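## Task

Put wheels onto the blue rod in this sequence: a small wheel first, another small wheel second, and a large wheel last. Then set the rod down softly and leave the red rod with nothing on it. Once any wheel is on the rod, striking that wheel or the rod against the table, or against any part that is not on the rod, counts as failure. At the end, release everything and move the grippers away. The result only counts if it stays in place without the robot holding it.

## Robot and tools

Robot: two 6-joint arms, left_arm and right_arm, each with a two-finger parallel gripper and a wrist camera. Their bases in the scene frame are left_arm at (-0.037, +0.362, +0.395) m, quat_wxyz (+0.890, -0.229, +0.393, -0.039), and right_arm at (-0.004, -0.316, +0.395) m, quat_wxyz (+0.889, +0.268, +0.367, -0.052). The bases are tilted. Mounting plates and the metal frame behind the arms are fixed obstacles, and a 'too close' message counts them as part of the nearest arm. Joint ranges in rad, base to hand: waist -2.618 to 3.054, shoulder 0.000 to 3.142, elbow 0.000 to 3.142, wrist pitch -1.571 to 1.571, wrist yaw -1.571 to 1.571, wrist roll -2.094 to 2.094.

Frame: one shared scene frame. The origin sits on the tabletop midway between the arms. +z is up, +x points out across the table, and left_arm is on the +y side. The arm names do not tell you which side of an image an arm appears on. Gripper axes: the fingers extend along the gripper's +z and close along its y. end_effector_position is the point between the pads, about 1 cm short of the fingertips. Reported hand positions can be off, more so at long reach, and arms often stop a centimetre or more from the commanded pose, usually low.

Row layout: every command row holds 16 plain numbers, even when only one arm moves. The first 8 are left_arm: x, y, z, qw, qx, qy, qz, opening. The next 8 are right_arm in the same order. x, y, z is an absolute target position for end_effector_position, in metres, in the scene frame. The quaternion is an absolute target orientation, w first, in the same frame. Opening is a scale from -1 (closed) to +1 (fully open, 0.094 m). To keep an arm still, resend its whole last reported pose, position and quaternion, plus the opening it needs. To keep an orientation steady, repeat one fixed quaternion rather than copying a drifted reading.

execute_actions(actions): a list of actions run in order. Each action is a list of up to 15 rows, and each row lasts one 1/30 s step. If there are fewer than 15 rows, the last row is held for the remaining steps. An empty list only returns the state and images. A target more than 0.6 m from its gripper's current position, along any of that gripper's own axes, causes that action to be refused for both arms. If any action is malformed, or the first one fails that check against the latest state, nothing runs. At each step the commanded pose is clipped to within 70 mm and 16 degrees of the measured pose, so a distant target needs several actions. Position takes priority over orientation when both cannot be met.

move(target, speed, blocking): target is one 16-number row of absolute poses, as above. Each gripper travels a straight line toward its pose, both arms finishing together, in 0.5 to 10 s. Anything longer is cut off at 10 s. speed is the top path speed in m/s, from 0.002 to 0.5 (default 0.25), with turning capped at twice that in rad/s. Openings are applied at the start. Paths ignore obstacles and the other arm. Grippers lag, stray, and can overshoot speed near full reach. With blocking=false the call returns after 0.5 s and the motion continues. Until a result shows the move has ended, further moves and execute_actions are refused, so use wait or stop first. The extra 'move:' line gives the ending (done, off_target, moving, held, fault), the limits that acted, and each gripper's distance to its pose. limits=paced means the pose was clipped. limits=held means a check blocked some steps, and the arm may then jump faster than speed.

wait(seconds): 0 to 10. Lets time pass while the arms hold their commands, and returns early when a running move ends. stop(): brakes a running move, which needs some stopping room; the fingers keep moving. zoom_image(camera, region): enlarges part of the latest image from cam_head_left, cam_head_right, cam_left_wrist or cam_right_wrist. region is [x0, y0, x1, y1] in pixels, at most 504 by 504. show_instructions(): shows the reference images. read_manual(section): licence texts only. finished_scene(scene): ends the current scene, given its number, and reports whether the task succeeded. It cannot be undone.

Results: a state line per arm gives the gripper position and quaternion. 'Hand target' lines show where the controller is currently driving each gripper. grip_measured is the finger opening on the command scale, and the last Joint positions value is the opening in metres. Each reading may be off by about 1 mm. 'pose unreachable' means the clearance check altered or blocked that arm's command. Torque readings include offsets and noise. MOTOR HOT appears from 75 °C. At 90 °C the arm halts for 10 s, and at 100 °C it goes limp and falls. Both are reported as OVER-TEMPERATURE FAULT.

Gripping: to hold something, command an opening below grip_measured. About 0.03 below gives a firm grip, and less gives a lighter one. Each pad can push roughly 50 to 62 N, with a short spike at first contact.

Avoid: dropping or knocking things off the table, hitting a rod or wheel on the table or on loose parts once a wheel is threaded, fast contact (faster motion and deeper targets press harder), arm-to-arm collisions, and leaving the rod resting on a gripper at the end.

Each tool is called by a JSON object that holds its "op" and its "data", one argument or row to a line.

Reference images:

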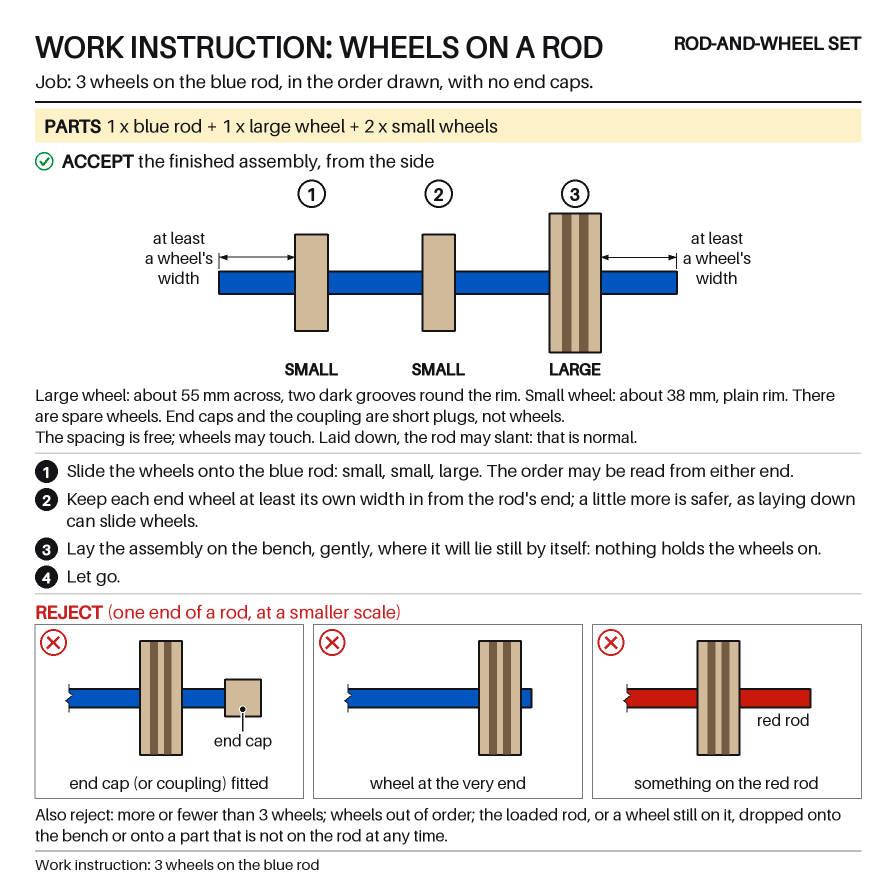

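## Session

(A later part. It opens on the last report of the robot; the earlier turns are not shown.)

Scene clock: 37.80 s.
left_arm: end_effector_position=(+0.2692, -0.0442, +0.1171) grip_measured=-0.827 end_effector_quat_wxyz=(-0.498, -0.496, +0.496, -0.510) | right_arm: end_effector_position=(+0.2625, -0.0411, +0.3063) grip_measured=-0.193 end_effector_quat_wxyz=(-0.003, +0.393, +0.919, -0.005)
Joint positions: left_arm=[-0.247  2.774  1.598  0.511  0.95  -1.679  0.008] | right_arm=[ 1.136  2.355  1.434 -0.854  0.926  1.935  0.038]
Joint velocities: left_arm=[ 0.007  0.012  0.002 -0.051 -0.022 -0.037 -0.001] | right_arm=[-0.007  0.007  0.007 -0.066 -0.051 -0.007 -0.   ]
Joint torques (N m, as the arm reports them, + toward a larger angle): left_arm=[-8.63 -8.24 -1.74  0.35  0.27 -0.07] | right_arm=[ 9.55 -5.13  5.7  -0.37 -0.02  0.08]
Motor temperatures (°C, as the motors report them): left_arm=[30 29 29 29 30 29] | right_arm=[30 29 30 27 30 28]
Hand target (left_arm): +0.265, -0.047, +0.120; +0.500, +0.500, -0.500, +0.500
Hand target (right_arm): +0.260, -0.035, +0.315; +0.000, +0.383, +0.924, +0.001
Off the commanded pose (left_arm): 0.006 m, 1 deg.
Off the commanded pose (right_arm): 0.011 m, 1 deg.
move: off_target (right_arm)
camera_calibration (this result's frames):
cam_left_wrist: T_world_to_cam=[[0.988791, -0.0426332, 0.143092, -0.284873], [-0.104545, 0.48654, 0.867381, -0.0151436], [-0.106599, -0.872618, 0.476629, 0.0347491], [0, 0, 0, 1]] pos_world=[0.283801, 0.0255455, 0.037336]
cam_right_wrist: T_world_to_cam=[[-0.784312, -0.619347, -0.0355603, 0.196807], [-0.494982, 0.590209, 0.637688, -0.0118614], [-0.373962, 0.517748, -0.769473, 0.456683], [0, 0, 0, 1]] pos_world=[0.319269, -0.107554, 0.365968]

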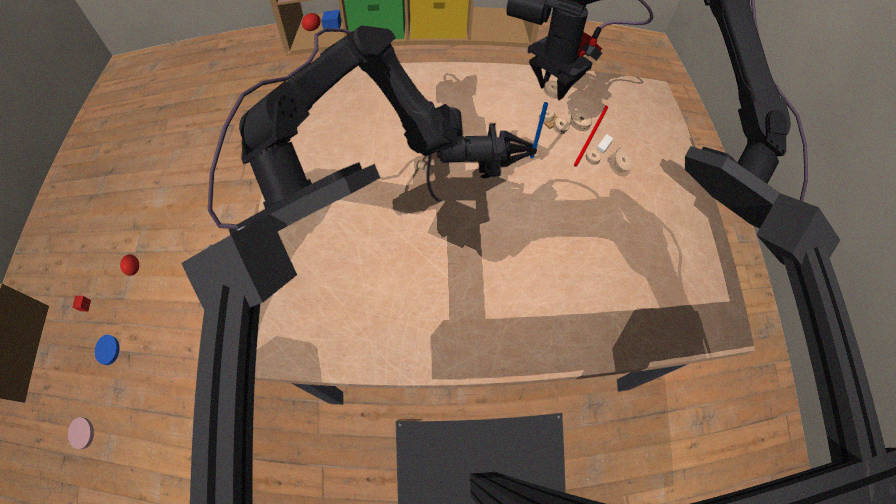

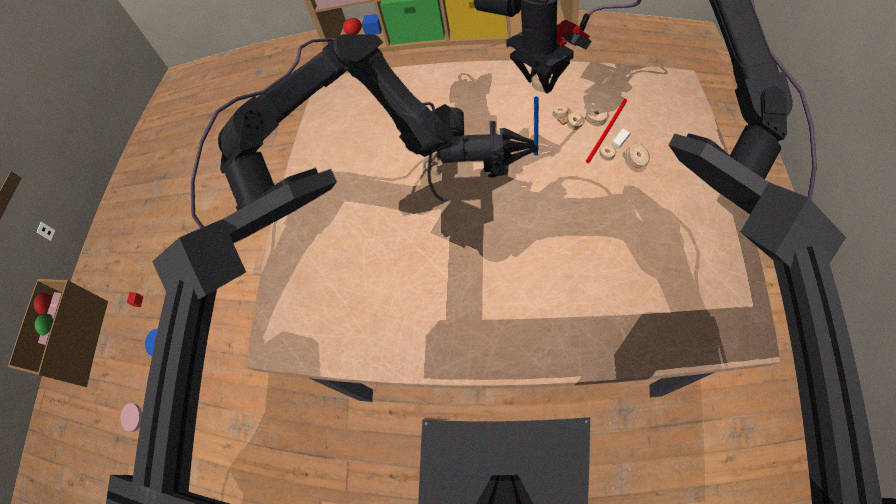

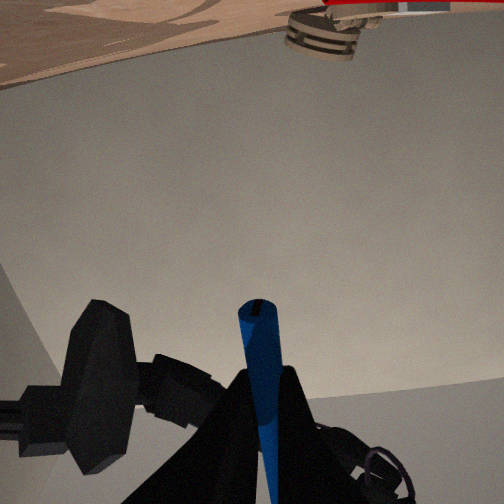

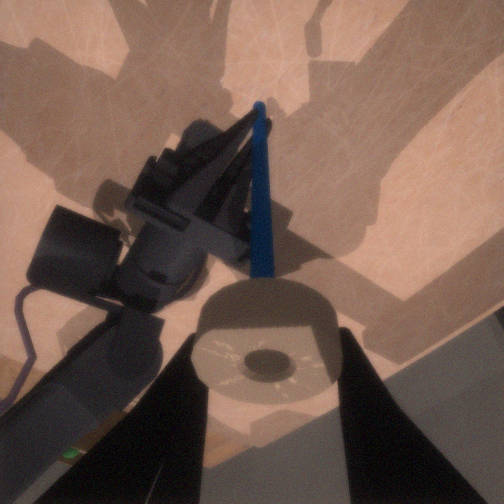

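{"op": "move", "data": {
  "target": [0.265,-0.047,0.12,0.5,0.5,-0.5,0.5,-1, 0.26,-0.035,0.28,0,0.383,0.924,0,-0.3],
  "speed": 0.03
}}

{"op": "zoom_image", "data": {
  "camera": "cam_head_right",
  "region": [470, 40, 630, 170]
}}

Scene clock: 39.30 s.
left_arm: end_effector_position=(+0.2692, -0.0442, +0.1171) grip_measured=-0.827 end_effector_quat_wxyz=(-0.498, -0.496, +0.496, -0.510) | right_arm: end_effector_position=(+0.2656, -0.0360, +0.2814) grip_measured=-0.193 end_effector_quat_wxyz=(-0.007, +0.393, +0.920, +0.000)
Joint positions: left_arm=[-0.247  2.774  1.598  0.511  0.95  -1.679  0.008] | right_arm=[ 1.082  2.375  1.408 -0.721  0.926  1.833  0.038]
Joint velocities: left_arm=[-0.012 -0.022 -0.012  0.007 -0.081 -0.007 -0.001] | right_arm=[ 0.002 -0.017  0.007  0.007 -0.022 -0.095 -0.   ]
Joint torques (N m, as the arm reports them, + toward a larger angle): left_arm=[-8.57 -8.19 -1.75  0.36  0.27 -0.06] | right_arm=[ 8.45 -5.37  2.45 -0.05  0.09 -0.11]
Motor temperatures (°C, as the motors report them): left_arm=[30 29 29 29 30 29] | right_arm=[30 29 30 27 30 28]
Hand target (left_arm): +0.265, -0.047, +0.120; +0.500, +0.500, -0.500, +0.500
Hand target (right_arm): +0.260, -0.035, +0.280; -0.000, +0.383, +0.924, -0.000
Off the commanded pose (left_arm): 0.006 m, 1 deg.
Off the commanded pose (right_arm): 0.006 m, 1 deg.
move: done
camera_calibration (this result's frames):
cam_left_wrist: T_world_to_cam=[[0.988791, -0.0426332, 0.143092, -0.284873], [-0.104545, 0.48654, 0.867381, -0.0151436], [-0.106599, -0.872618, 0.476629, 0.0347491], [0, 0, 0, 1]] pos_world=[0.283801, 0.0255455, 0.037336]
cam_right_wrist: T_world_to_cam=[[-0.78396, -0.619478, -0.0406662, 0.202861], [-0.493364, 0.581919, 0.6465, -0.000726344], [-0.376828, 0.526893, -0.761829, 0.434986], [0, 0, 0, 1]] pos_world=[0.322592, -0.1031, 0.340104]

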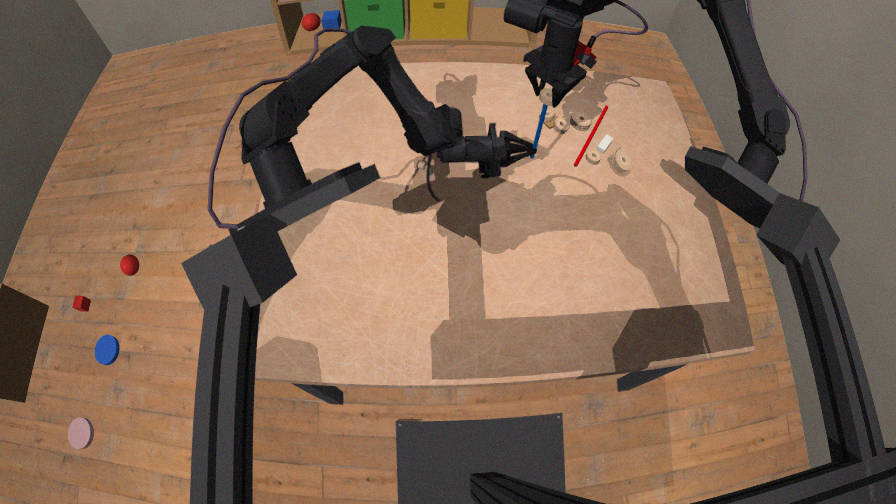

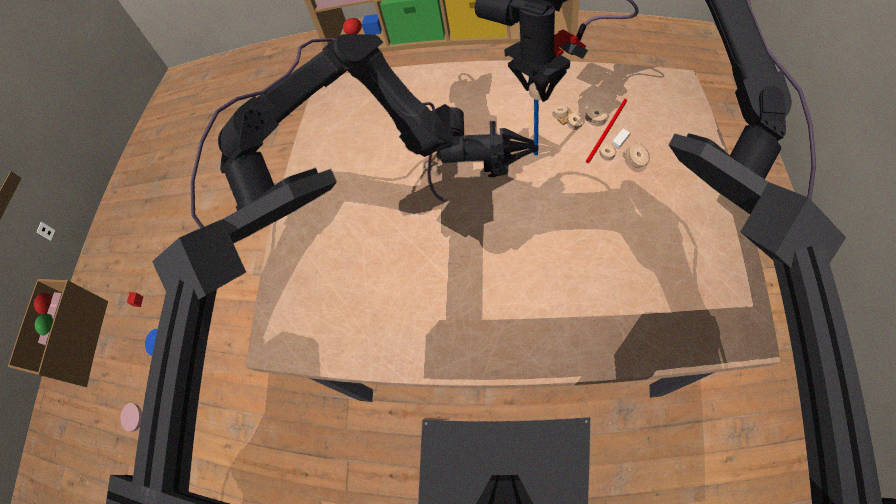

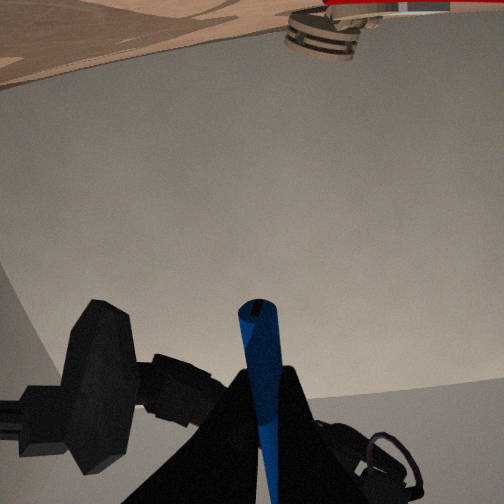

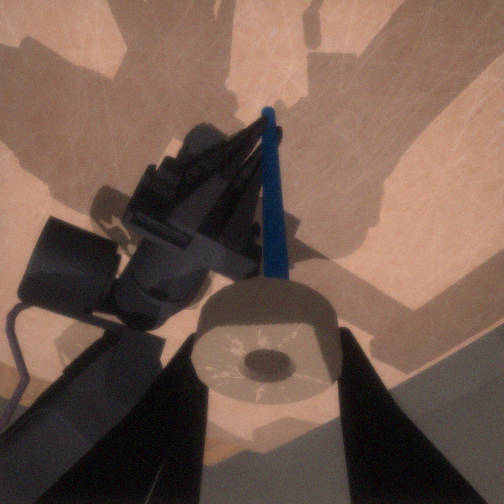

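Region (470, 40, 630, 170) of cam_head_right's 896x504 image, scaled by 3.150, with more detail than that image has; it fills the top 410 rows of this view, and the rest is white.

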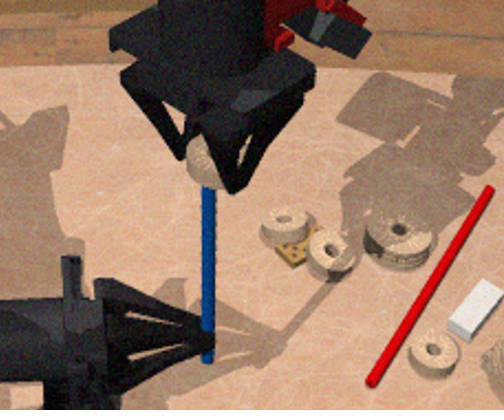

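{"op": "move", "data": {
  "target": [0.265,-0.047,0.12,0.5,0.5,-0.5,0.5,-1, 0.256,-0.039,0.278,0,0.383,0.924,0,-0.3],
  "speed": 0.03
}}

Scene clock: 40.10 s.
left_arm: end_effector_position=(+0.2686, -0.0459, +0.1157) grip_measured=-0.827 end_effector_quat_wxyz=(-0.493, -0.498, +0.501, -0.508) | right_arm: end_effector_position=(+0.2619, -0.0391, +0.2767) grip_measured=-0.193 end_effector_quat_wxyz=(-0.003, +0.391, +0.920, -0.003)
Joint positions: left_arm=[-0.251  2.774  1.597  0.511  0.931 -1.674  0.008] | right_arm=[ 1.077  2.375  1.383 -0.696  0.934  1.827  0.038]
Joint velocities: left_arm=[-0.012  0.002 -0.007 -0.066 -0.066  0.081 -0.   ] | right_arm=[ 0.002  0.002 -0.007 -0.007  0.007  0.007 -0.   ]
Joint torques (N m, as the arm reports them, + toward a larger angle): left_arm=[-8.18 -8.1  -1.58  0.35  0.42 -0.09] | right_arm=[ 8.75 -6.11  1.62  0.01  0.03 -0.07]
Motor temperatures (°C, as the motors report them): left_arm=[30 29 29 29 30 29] | right_arm=[30 29 30 27 30 28]
Hand target (left_arm): +0.265, -0.047, +0.120; +0.500, +0.500, -0.500, +0.500
Hand target (right_arm): +0.256, -0.039, +0.278; +0.000, +0.383, +0.924, -0.000
Off the commanded pose (left_arm): 0.006 m, 1 deg.
Off the commanded pose (right_arm): 0.006 m, 1 deg.
move: done
camera_calibration (this result's frames):
cam_left_wrist: T_world_to_cam=[[0.987881, -0.0459224, 0.148263, -0.28461], [-0.109194, 0.473238, 0.874141, -0.0133607], [-0.110307, -0.879737, 0.462489, 0.0361794], [0, 0, 0, 1]] pos_world=[0.283693, 0.0250812, 0.0371439]
cam_right_wrist: T_world_to_cam=[[-0.781733, -0.622381, -0.0391783, 0.196768], [-0.498067, 0.585315, 0.639793, 0.00550697], [-0.375264, 0.519661, -0.767548, 0.43251], [0, 0, 0, 1]] pos_world=[0.318868, -0.105517, 0.336158]

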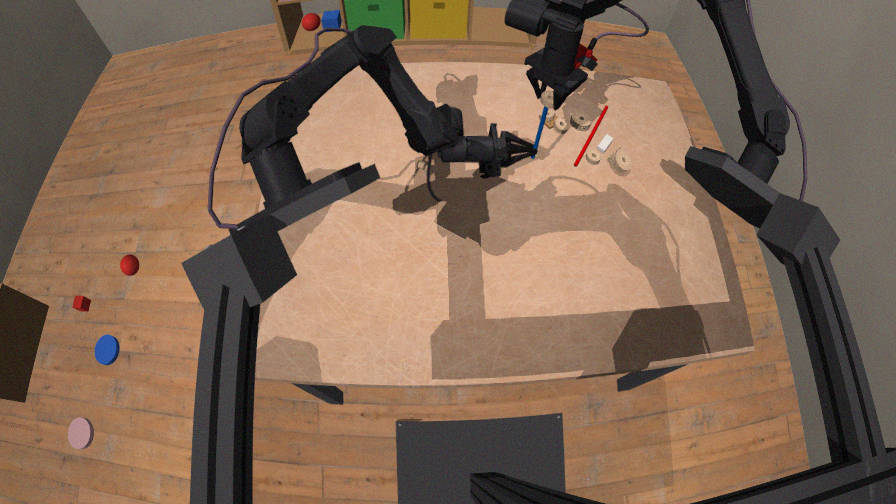

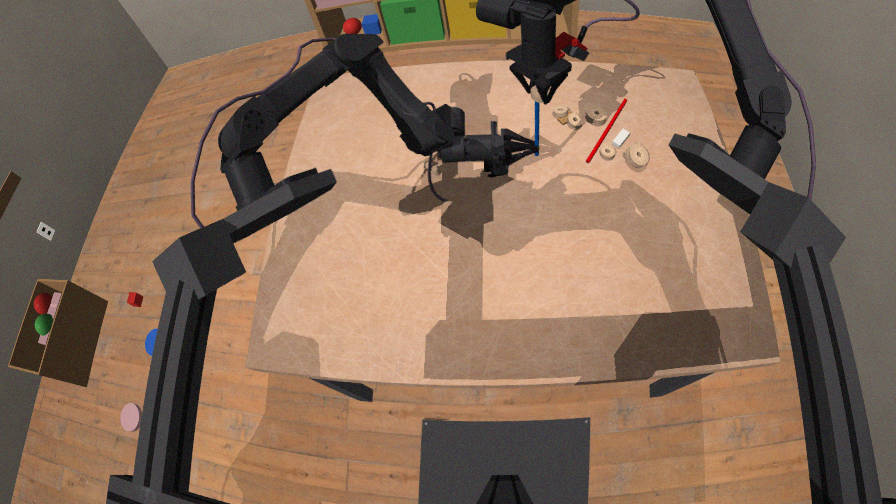

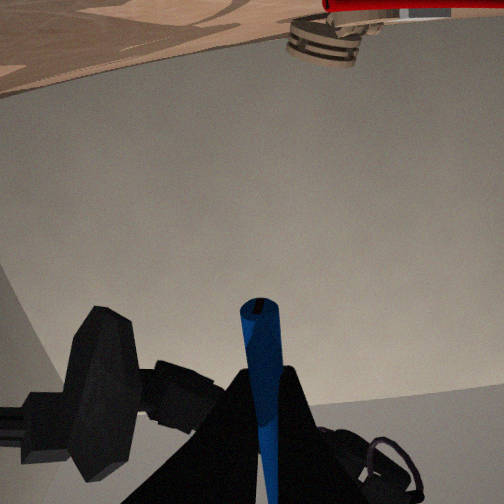

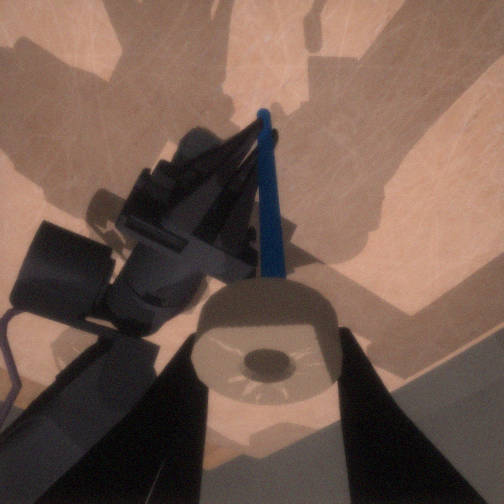

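{"op": "move", "data": {
  "target": [0.265,-0.047,0.12,0.5,0.5,-0.5,0.5,-1, 0.256,-0.042,0.295,0,0.383,0.924,0,-0.3],
  "speed": 0.03
}}

{"op": "zoom_image", "data": {
  "camera": "cam_head_left",
  "region": [500, 60, 600, 130]
}}

{"op": "zoom_image", "data": {
  "camera": "cam_head_right",
  "region": [490, 60, 590, 130]
}}

Scene clock: 41.27 s.
left_arm: end_effector_position=(+0.2686, -0.0459, +0.1159) grip_measured=-0.827 end_effector_quat_wxyz=(-0.494, -0.498, +0.501, -0.507) | right_arm: end_effector_position=(+0.2565, -0.0415, +0.2819) grip_measured=-0.193 end_effector_quat_wxyz=(-0.003, +0.390, +0.921, -0.008)
Joint positions: left_arm=[-0.251  2.774  1.597  0.512  0.932 -1.677  0.008] | right_arm=[ 1.094  2.375  1.382 -0.736  0.934  1.867  0.038]
Joint velocities: left_arm=[-0.002 -0.007 -0.007 -0.007 -0.051 -0.022 -0.   ] | right_arm=[-0.007 -0.002 -0.012 -0.037  0.007  0.022  0.   ]
Joint torques (N m, as the arm reports them, + toward a larger angle): left_arm=[-8.29 -8.15 -1.55  0.35  0.4  -0.1 ] | right_arm=[ 9.43 -7.23  2.62 -0.33 -0.01  0.04]
Motor temperatures (°C, as the motors report them): left_arm=[30 29 29 29 30 29] | right_arm=[30 29 30 27 30 28]
Hand target (left_arm): +0.265, -0.047, +0.120; +0.500, +0.500, -0.500, +0.500
Hand target (right_arm): +0.256, -0.042, +0.294; +0.000, +0.383, +0.924, -0.000
Off the commanded pose (left_arm): 0.006 m, 1 deg.
Off the commanded pose (right_arm): 0.013 m, 1 deg.
move: off_target (right_arm)
camera_calibration (this result's frames):
cam_left_wrist: T_world_to_cam=[[0.988234, -0.0456774, 0.145973, -0.284499], [-0.107195, 0.473932, 0.874012, -0.0139709], [-0.109104, -0.879376, 0.463459, 0.0357005], [0, 0, 0, 1]] pos_world=[0.283549, 0.0250202, 0.0371941]
cam_right_wrist: T_world_to_cam=[[-0.780154, -0.624874, -0.0298636, 0.188087], [-0.49744, 0.590691, 0.635325, 0.00222044], [-0.379358, 0.510507, -0.771667, 0.437578], [0, 0, 0, 1]] pos_world=[0.31384, -0.107167, 0.341871]

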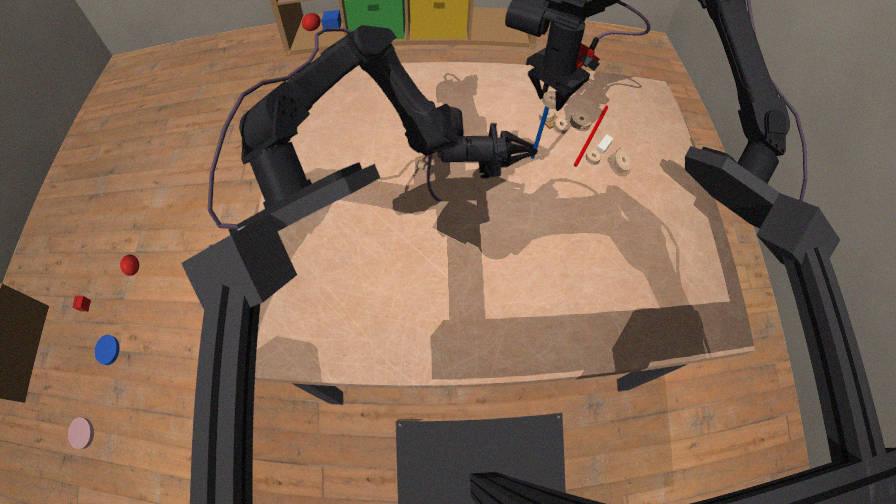

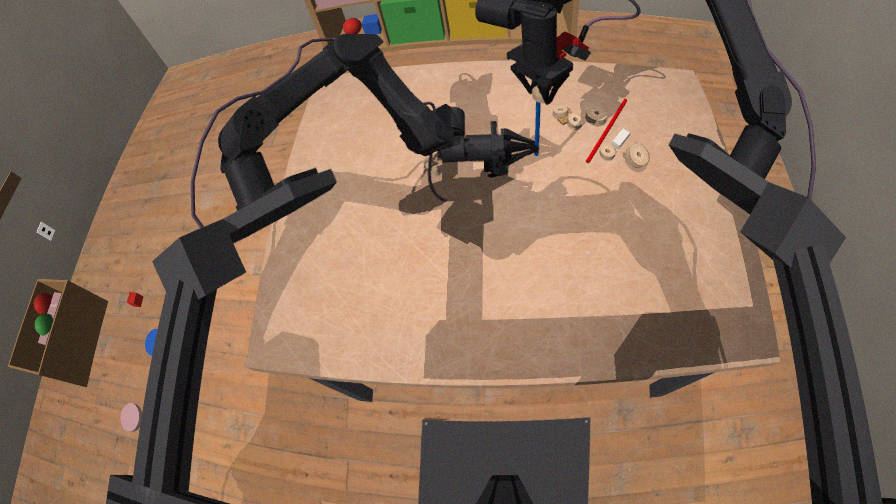

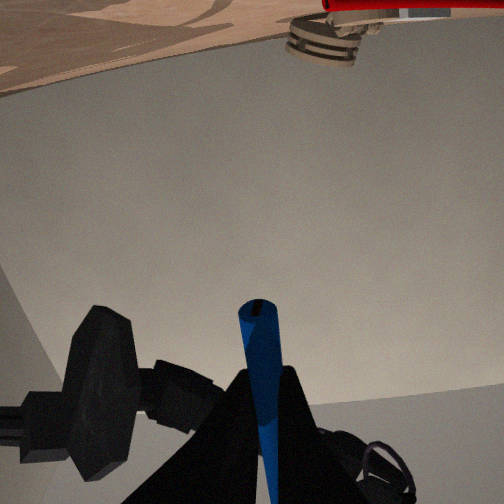

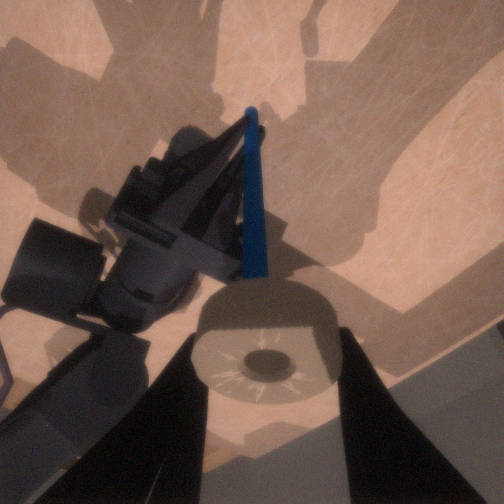

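Region (500, 60, 600, 130) of cam_head_left's 896x504 image, scaled by 5.040, with more detail than that image has; it fills the top 353 rows of this view, and the rest is white.

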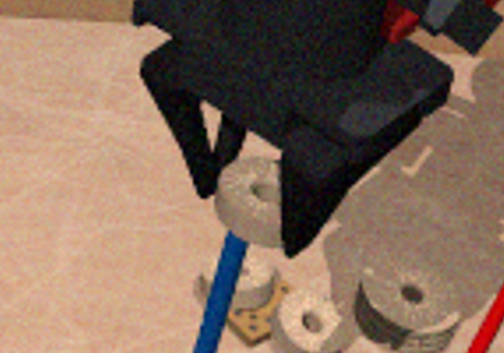

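Region (490, 60, 590, 130) of cam_head_right's 896x504 image, scaled by 5.040, with more detail than that image has; it fills the top 353 rows of this view, and the rest is white.

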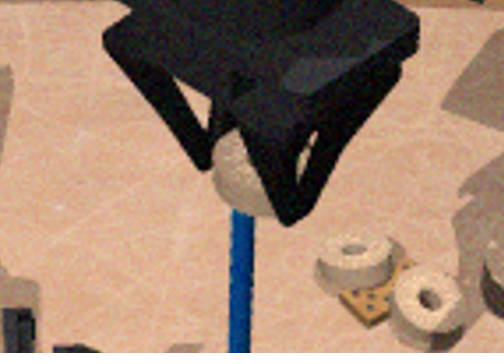

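{"op": "move", "data": {
  "target": [0.265,-0.047,0.12,0.5,0.5,-0.5,0.5,-1, 0.2525,-0.0375,0.27,0,0.383,0.924,0,-0.3],
  "speed": 0.02
}}

Scene clock: 42.33 s.
left_arm: end_effector_position=(+0.2687, -0.0465, +0.1154) grip_measured=-0.827 end_effector_quat_wxyz=(-0.493, -0.499, +0.502, -0.506) | right_arm: end_effector_position=(+0.2599, -0.0371, +0.2761) grip_measured=-0.193 end_effector_quat_wxyz=(-0.002, +0.389, +0.921, +0.002)
Joint positions: left_arm=[-0.253  2.774  1.597  0.512  0.926 -1.677  0.008] | right_arm=[ 1.08   2.375  1.369 -0.67   0.934  1.814  0.038]
Joint velocities: left_arm=[ 0.007 -0.017 -0.002  0.051 -0.022  0.022 -0.001] | right_arm=[-0.007 -0.002  0.002  0.022  0.007 -0.081  0.   ]
Joint torques (N m, as the arm reports them, + toward a larger angle): left_arm=[-8.2  -8.09 -1.64  0.35  0.46 -0.09] | right_arm=[ 7.81 -5.23  1.14  0.14  0.06 -0.02]
Motor temperatures (°C, as the motors report them): left_arm=[30 29 29 29 30 29] | right_arm=[30 29 30 27 30 28]
Hand target (left_arm): +0.265, -0.047, +0.120; +0.500, +0.500, -0.500, +0.500
Hand target (right_arm): +0.252, -0.038, +0.270; -0.000, +0.383, +0.924, -0.001
Off the commanded pose (left_arm): 0.006 m, 1 deg.
Off the commanded pose (right_arm): 0.010 m, 1 deg.
move: done
camera_calibration (this result's frames):
cam_left_wrist: T_world_to_cam=[[0.988195, -0.0460958, 0.146102, -0.284546], [-0.107652, 0.469605, 0.876289, -0.013647], [-0.109004, -0.881672, 0.459099, 0.0357749], [0, 0, 0, 1]] pos_world=[0.283618, 0.024834, 0.0371073]
cam_right_wrist: T_world_to_cam=[[-0.778383, -0.625902, -0.0486495, 0.197989], [-0.50449, 0.577504, 0.641856, 0.00452931], [-0.373644, 0.524153, -0.76528, 0.429326], [0, 0, 0, 1]] pos_world=[0.316811, -0.103727, 0.33528]

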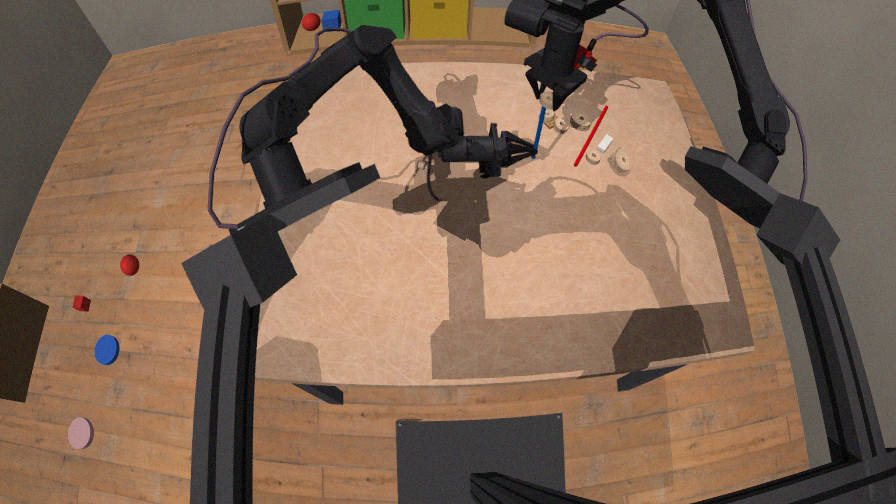

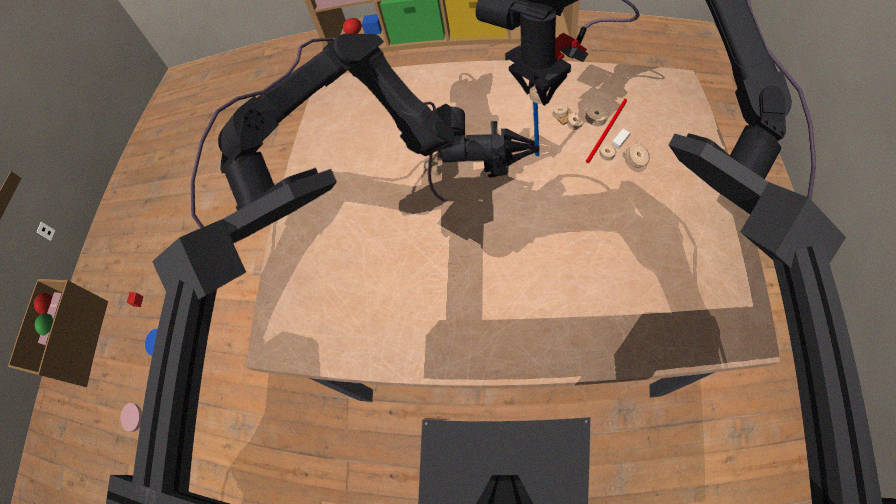

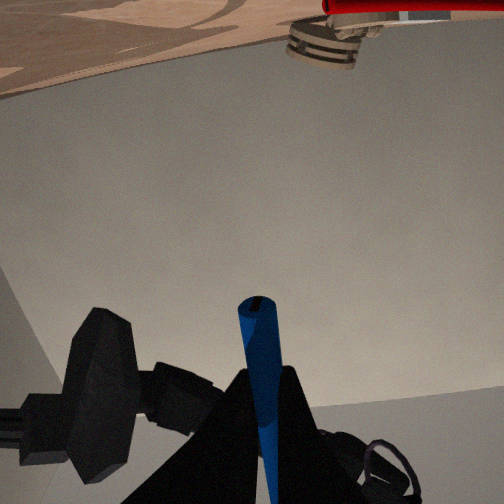

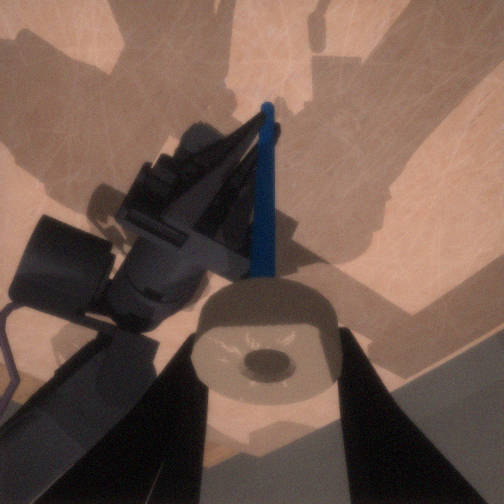

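{"op": "move", "data": {
  "target": [0.265,-0.047,0.12,0.5,0.5,-0.5,0.5,-1, 0.258,-0.037,0.297,0,0.383,0.924,0,-0.3],
  "speed": 0.02
}}

{"op": "zoom_image", "data": {
  "camera": "cam_head_left",
  "region": [500, 60, 600, 130]
}}

Scene clock: 43.93 s.
left_arm: end_effector_position=(+0.2687, -0.0465, +0.1158) grip_measured=-0.827 end_effector_quat_wxyz=(-0.493, -0.499, +0.501, -0.506) | right_arm: end_effector_position=(+0.2549, -0.0430, +0.2840) grip_measured=-0.193 end_effector_quat_wxyz=(-0.003, +0.386, +0.923, -0.011)
Joint positions: left_arm=[-0.253  2.774  1.597  0.512  0.928 -1.678  0.008] | right_arm=[ 1.099  2.375  1.385 -0.757  0.934  1.875  0.038]
Joint velocities: left_arm=[-0.012  0.002 -0.007 -0.095 -0.007 -0.007  0.   ] | right_arm=[ 0.007 -0.002 -0.012 -0.066  0.037 -0.037  0.   ]
Joint torques (N m, as the arm reports them, + toward a larger angle): left_arm=[-8.19 -8.17 -1.58  0.34  0.45 -0.07] | right_arm=[ 9.52 -6.33  5.36 -0.39 -0.01  0.05]
Motor temperatures (°C, as the motors report them): left_arm=[30 29 29 29 30 29] | right_arm=[30 29 30 27 30 28]
Hand target (left_arm): +0.265, -0.047, +0.120; +0.500, +0.500, -0.500, +0.500
Hand target (right_arm): +0.258, -0.037, +0.297; +0.000, +0.383, +0.924, +0.000
Off the commanded pose (left_arm): 0.006 m, 1 deg.
Off the commanded pose (right_arm): 0.015 m, 1 deg.
move: off_target (right_arm)
camera_calibration (this result's frames):
cam_left_wrist: T_world_to_cam=[[0.988293, -0.0460487, 0.145456, -0.284504], [-0.106892, 0.471295, 0.875474, -0.013978], [-0.108867, -0.880772, 0.460856, 0.0354166], [0, 0, 0, 1]] pos_world=[0.283535, 0.0246807, 0.0372982]
cam_right_wrist: T_world_to_cam=[[-0.773912, -0.632833, -0.0241166, 0.182334], [-0.501808, 0.589556, 0.632939, 0.00270842], [-0.386327, 0.501941, -0.773826, 0.441364], [0, 0, 0, 1]] pos_world=[0.31298, -0.107749, 0.344222]

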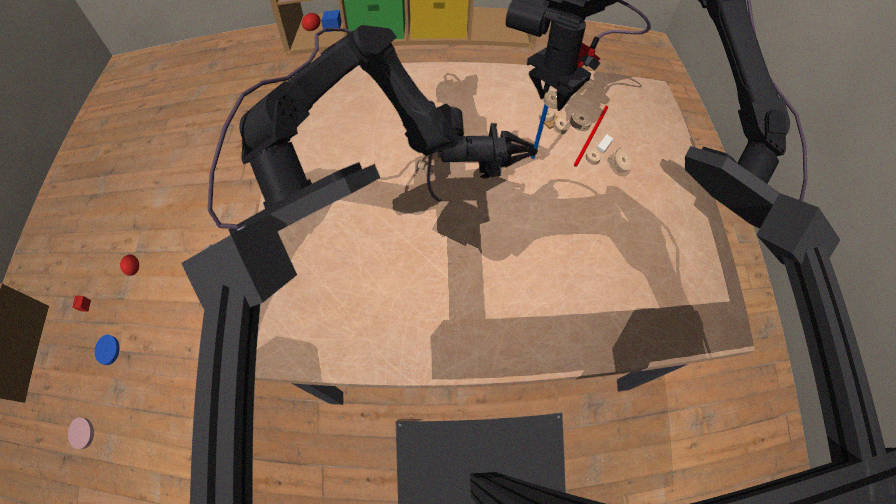

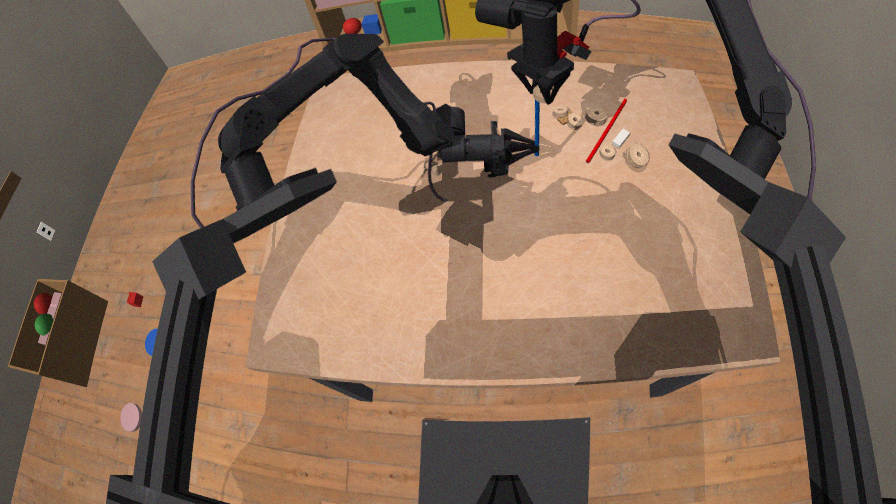

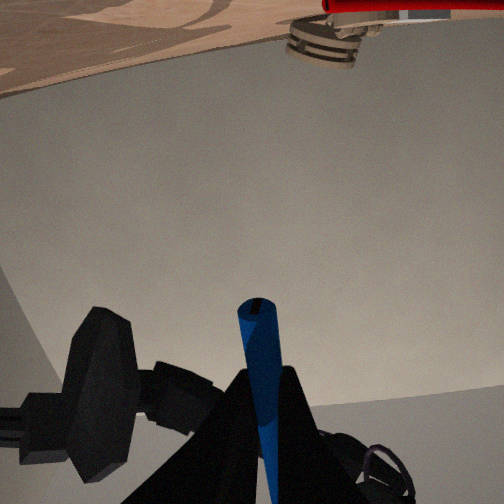

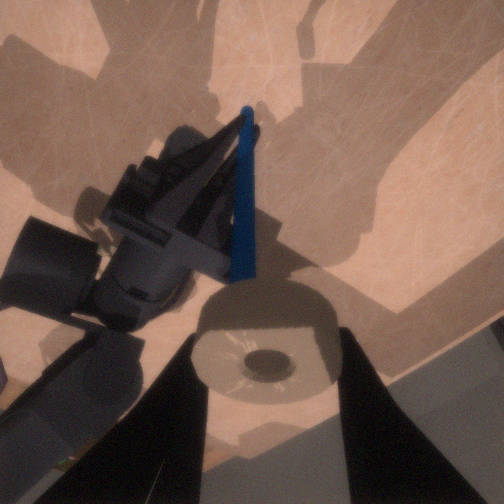

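Region (500, 60, 600, 130) of cam_head_left's 896x504 image, scaled by 5.040, with more detail than that image has; it fills the top 353 rows of this view, and the rest is white.

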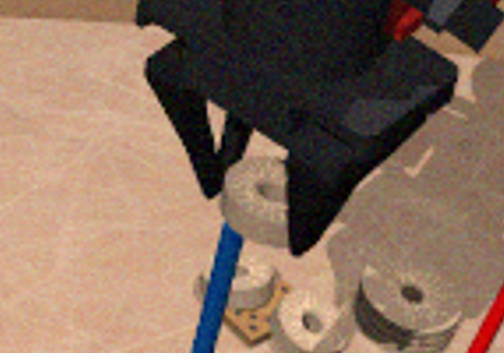

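{"op": "move", "data": {
  "target": [0.265,-0.047,0.12,0.5,0.5,-0.5,0.5,-1, 0.254,-0.034,0.325,0,0.383,0.924,0,-0.3],
  "speed": 0.05
}}

{"op": "move", "data": {
  "target": [0.265,-0.047,0.12,0.5,0.5,-0.5,0.5,-1, 0.252,-0.034,0.286,0,0.383,0.924,0,-0.3],
  "speed": 0.03
}}

{"op": "zoom_image", "data": {
  "camera": "cam_head_left",
  "region": [500, 60, 600, 130]
}}

Scene clock: 45.43 s.
left_arm: end_effector_position=(+0.2687, -0.0465, +0.1159) grip_measured=-0.827 end_effector_quat_wxyz=(-0.493, -0.499, +0.501, -0.507) | right_arm: end_effector_position=(+0.2520, -0.0395, +0.3123) grip_measured=-0.193 end_effector_quat_wxyz=(-0.001, +0.386, +0.923, -0.011)
Joint positions: left_arm=[-0.253  2.774  1.597  0.513  0.928 -1.678  0.008] | right_arm=[ 1.166  2.375  1.444 -0.901  0.923  1.982  0.038]
Joint velocities: left_arm=[ 0.002  0.002  0.002 -0.125 -0.007  0.066 -0.001] | right_arm=[-0.002 -0.027  0.002 -0.037 -0.066 -0.066  0.   ]
Joint torques (N m, as the arm reports them, + toward a larger angle): left_arm=[-8.18 -8.13 -1.59  0.33  0.45 -0.09] | right_arm=[ 9.5  -6.27  5.51 -0.43 -0.02  0.09]
Motor temperatures (°C, as the motors report them): left_arm=[30 29 29 29 30 29] | right_arm=[30 29 30 27 30 28]
Hand target (left_arm): +0.265, -0.047, +0.120; +0.500, +0.500, -0.500, +0.500
Hand target (right_arm): +0.254, -0.034, +0.324; +0.001, +0.383, +0.924, +0.000
Off the commanded pose (left_arm): 0.006 m, 1 deg.
Off the commanded pose (right_arm): 0.014 m, 1 deg.
move: off_target (right_arm)
camera_calibration (this result's frames):
cam_left_wrist: T_world_to_cam=[[0.988256, -0.0458119, 0.145781, -0.28459], [-0.107248, 0.471629, 0.875251, -0.0139012], [-0.108851, -0.880606, 0.461177, 0.0353548], [0, 0, 0, 1]] pos_world=[0.283605, 0.0246523, 0.0373498]
cam_right_wrist: T_world_to_cam=[[-0.773893, -0.632746, -0.0268628, 0.183895], [-0.504236, 0.589942, 0.630646, -0.0172792], [-0.383191, 0.501598, -0.775606, 0.460117], [0, 0, 0, 1]] pos_world=[0.309915, -0.104241, 0.372706]

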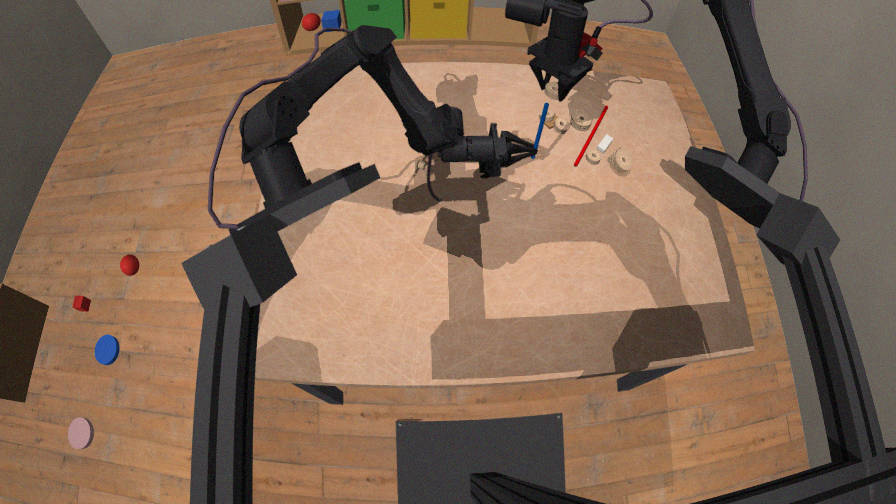

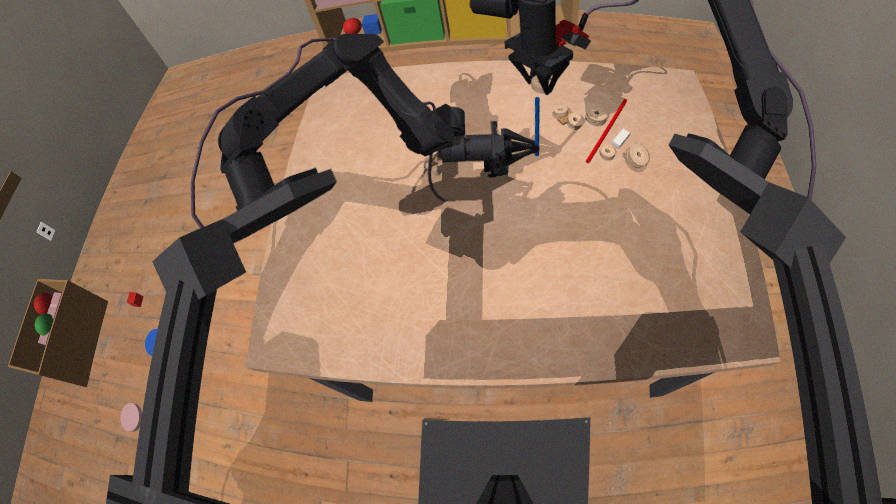

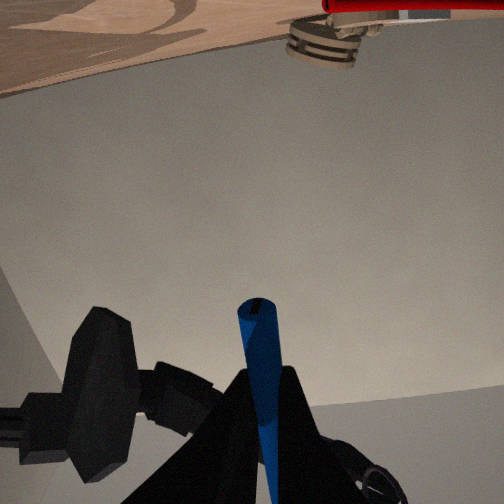

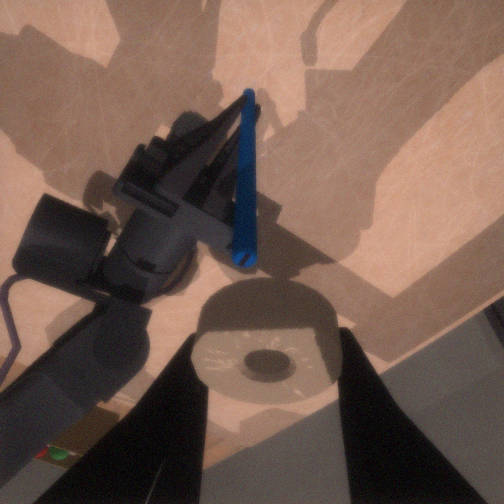

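Scene clock: 46.73 s.
left_arm: end_effector_position=(+0.2687, -0.0465, +0.1159) grip_measured=-0.827 end_effector_quat_wxyz=(-0.493, -0.499, +0.501, -0.507) | right_arm: end_effector_position=(+0.2588, -0.0352, +0.2881) grip_measured=-0.193 end_effector_quat_wxyz=(-0.006, +0.394, +0.919, +0.001)
Joint positions: left_arm=[-0.253  2.774  1.597  0.513  0.928 -1.678  0.008] | right_arm=[ 1.106  2.375  1.402 -0.744  0.923  1.874  0.038]
Joint velocities: left_arm=[-0.012 -0.007 -0.002  0.007  0.037  0.066 -0.   ] | right_arm=[ 0.007  0.012  0.007  0.051 -0.007 -0.051 -0.002]
Joint torques (N m, as the arm reports them, + toward a larger angle): left_arm=[-8.17 -8.17 -1.59  0.34  0.45 -0.08] | right_arm=[ 8.7  -5.24  2.55  0.04  0.1   0.  ]
Motor temperatures (°C, as the motors report them): left_arm=[30 29 29 29 30 29] | right_arm=[30 29 30 27 30 28]
Hand target (left_arm): +0.265, -0.047, +0.120; +0.500, +0.500, -0.500, +0.500
Hand target (right_arm): +0.252, -0.034, +0.286; -0.000, +0.383, +0.924, -0.000
Off the commanded pose (left_arm): 0.006 m, 1 deg.
Off the commanded pose (right_arm): 0.007 m, 2 deg.
move: done
camera_calibration (this result's frames):
cam_left_wrist: T_world_to_cam=[[0.988256, -0.0458119, 0.145781, -0.28459], [-0.107248, 0.471629, 0.875251, -0.0139012], [-0.108851, -0.880606, 0.461177, 0.0353548], [0, 0, 0, 1]] pos_world=[0.283605, 0.0246523, 0.0373498]
cam_right_wrist: T_world_to_cam=[[-0.785876, -0.616949, -0.0421053, 0.199305], [-0.492366, 0.583078, 0.646217, -0.00901767], [-0.374132, 0.528577, -0.761991, 0.436456], [0, 0, 0, 1]] pos_world=[0.315482, -0.102481, 0.346795]

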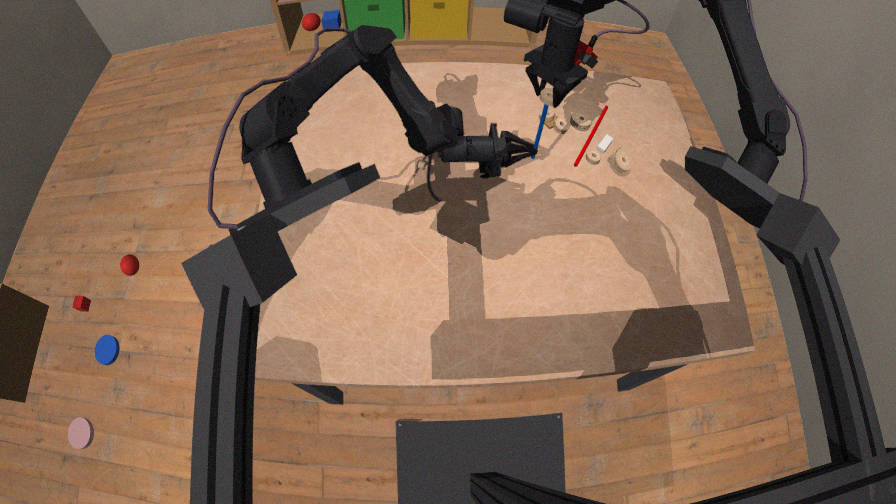

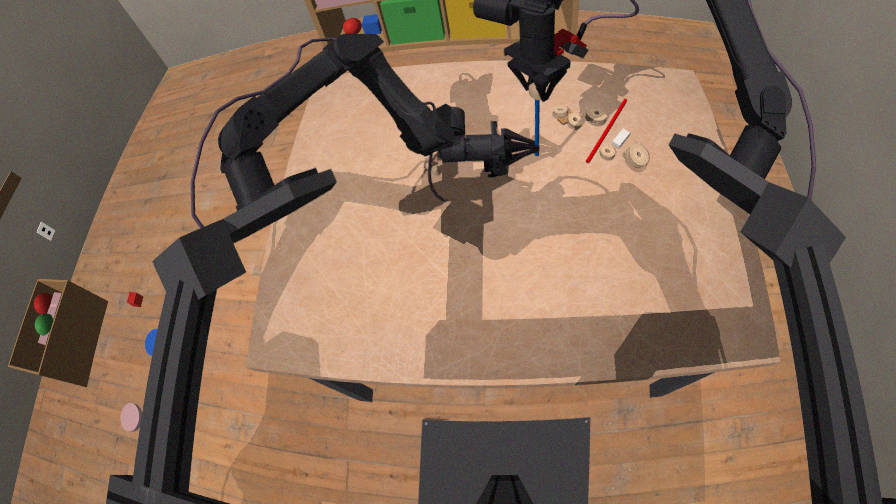

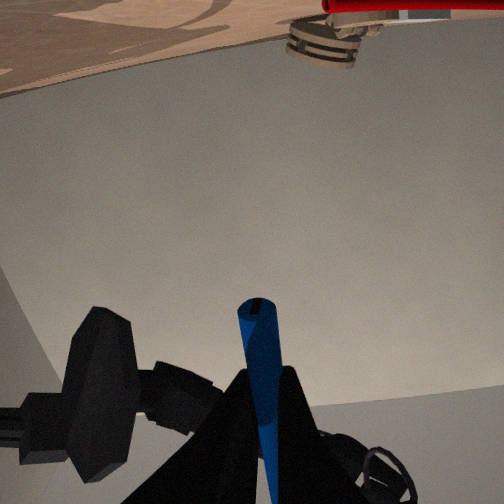

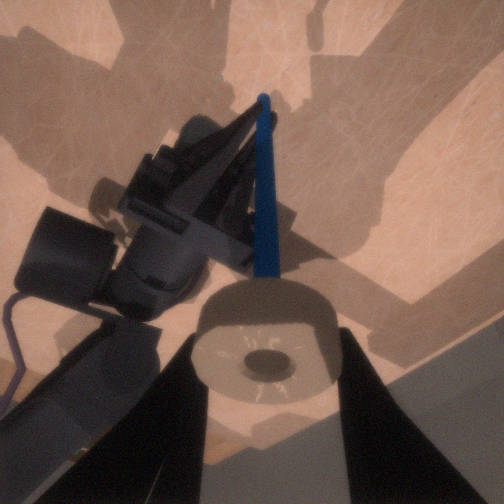

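Region (500, 60, 600, 130) of cam_head_left's 896x504 image, scaled by 5.040, with more detail than that image has; it fills the top 353 rows of this view, and the rest is white.

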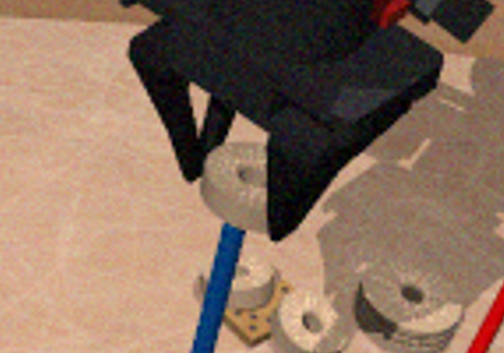

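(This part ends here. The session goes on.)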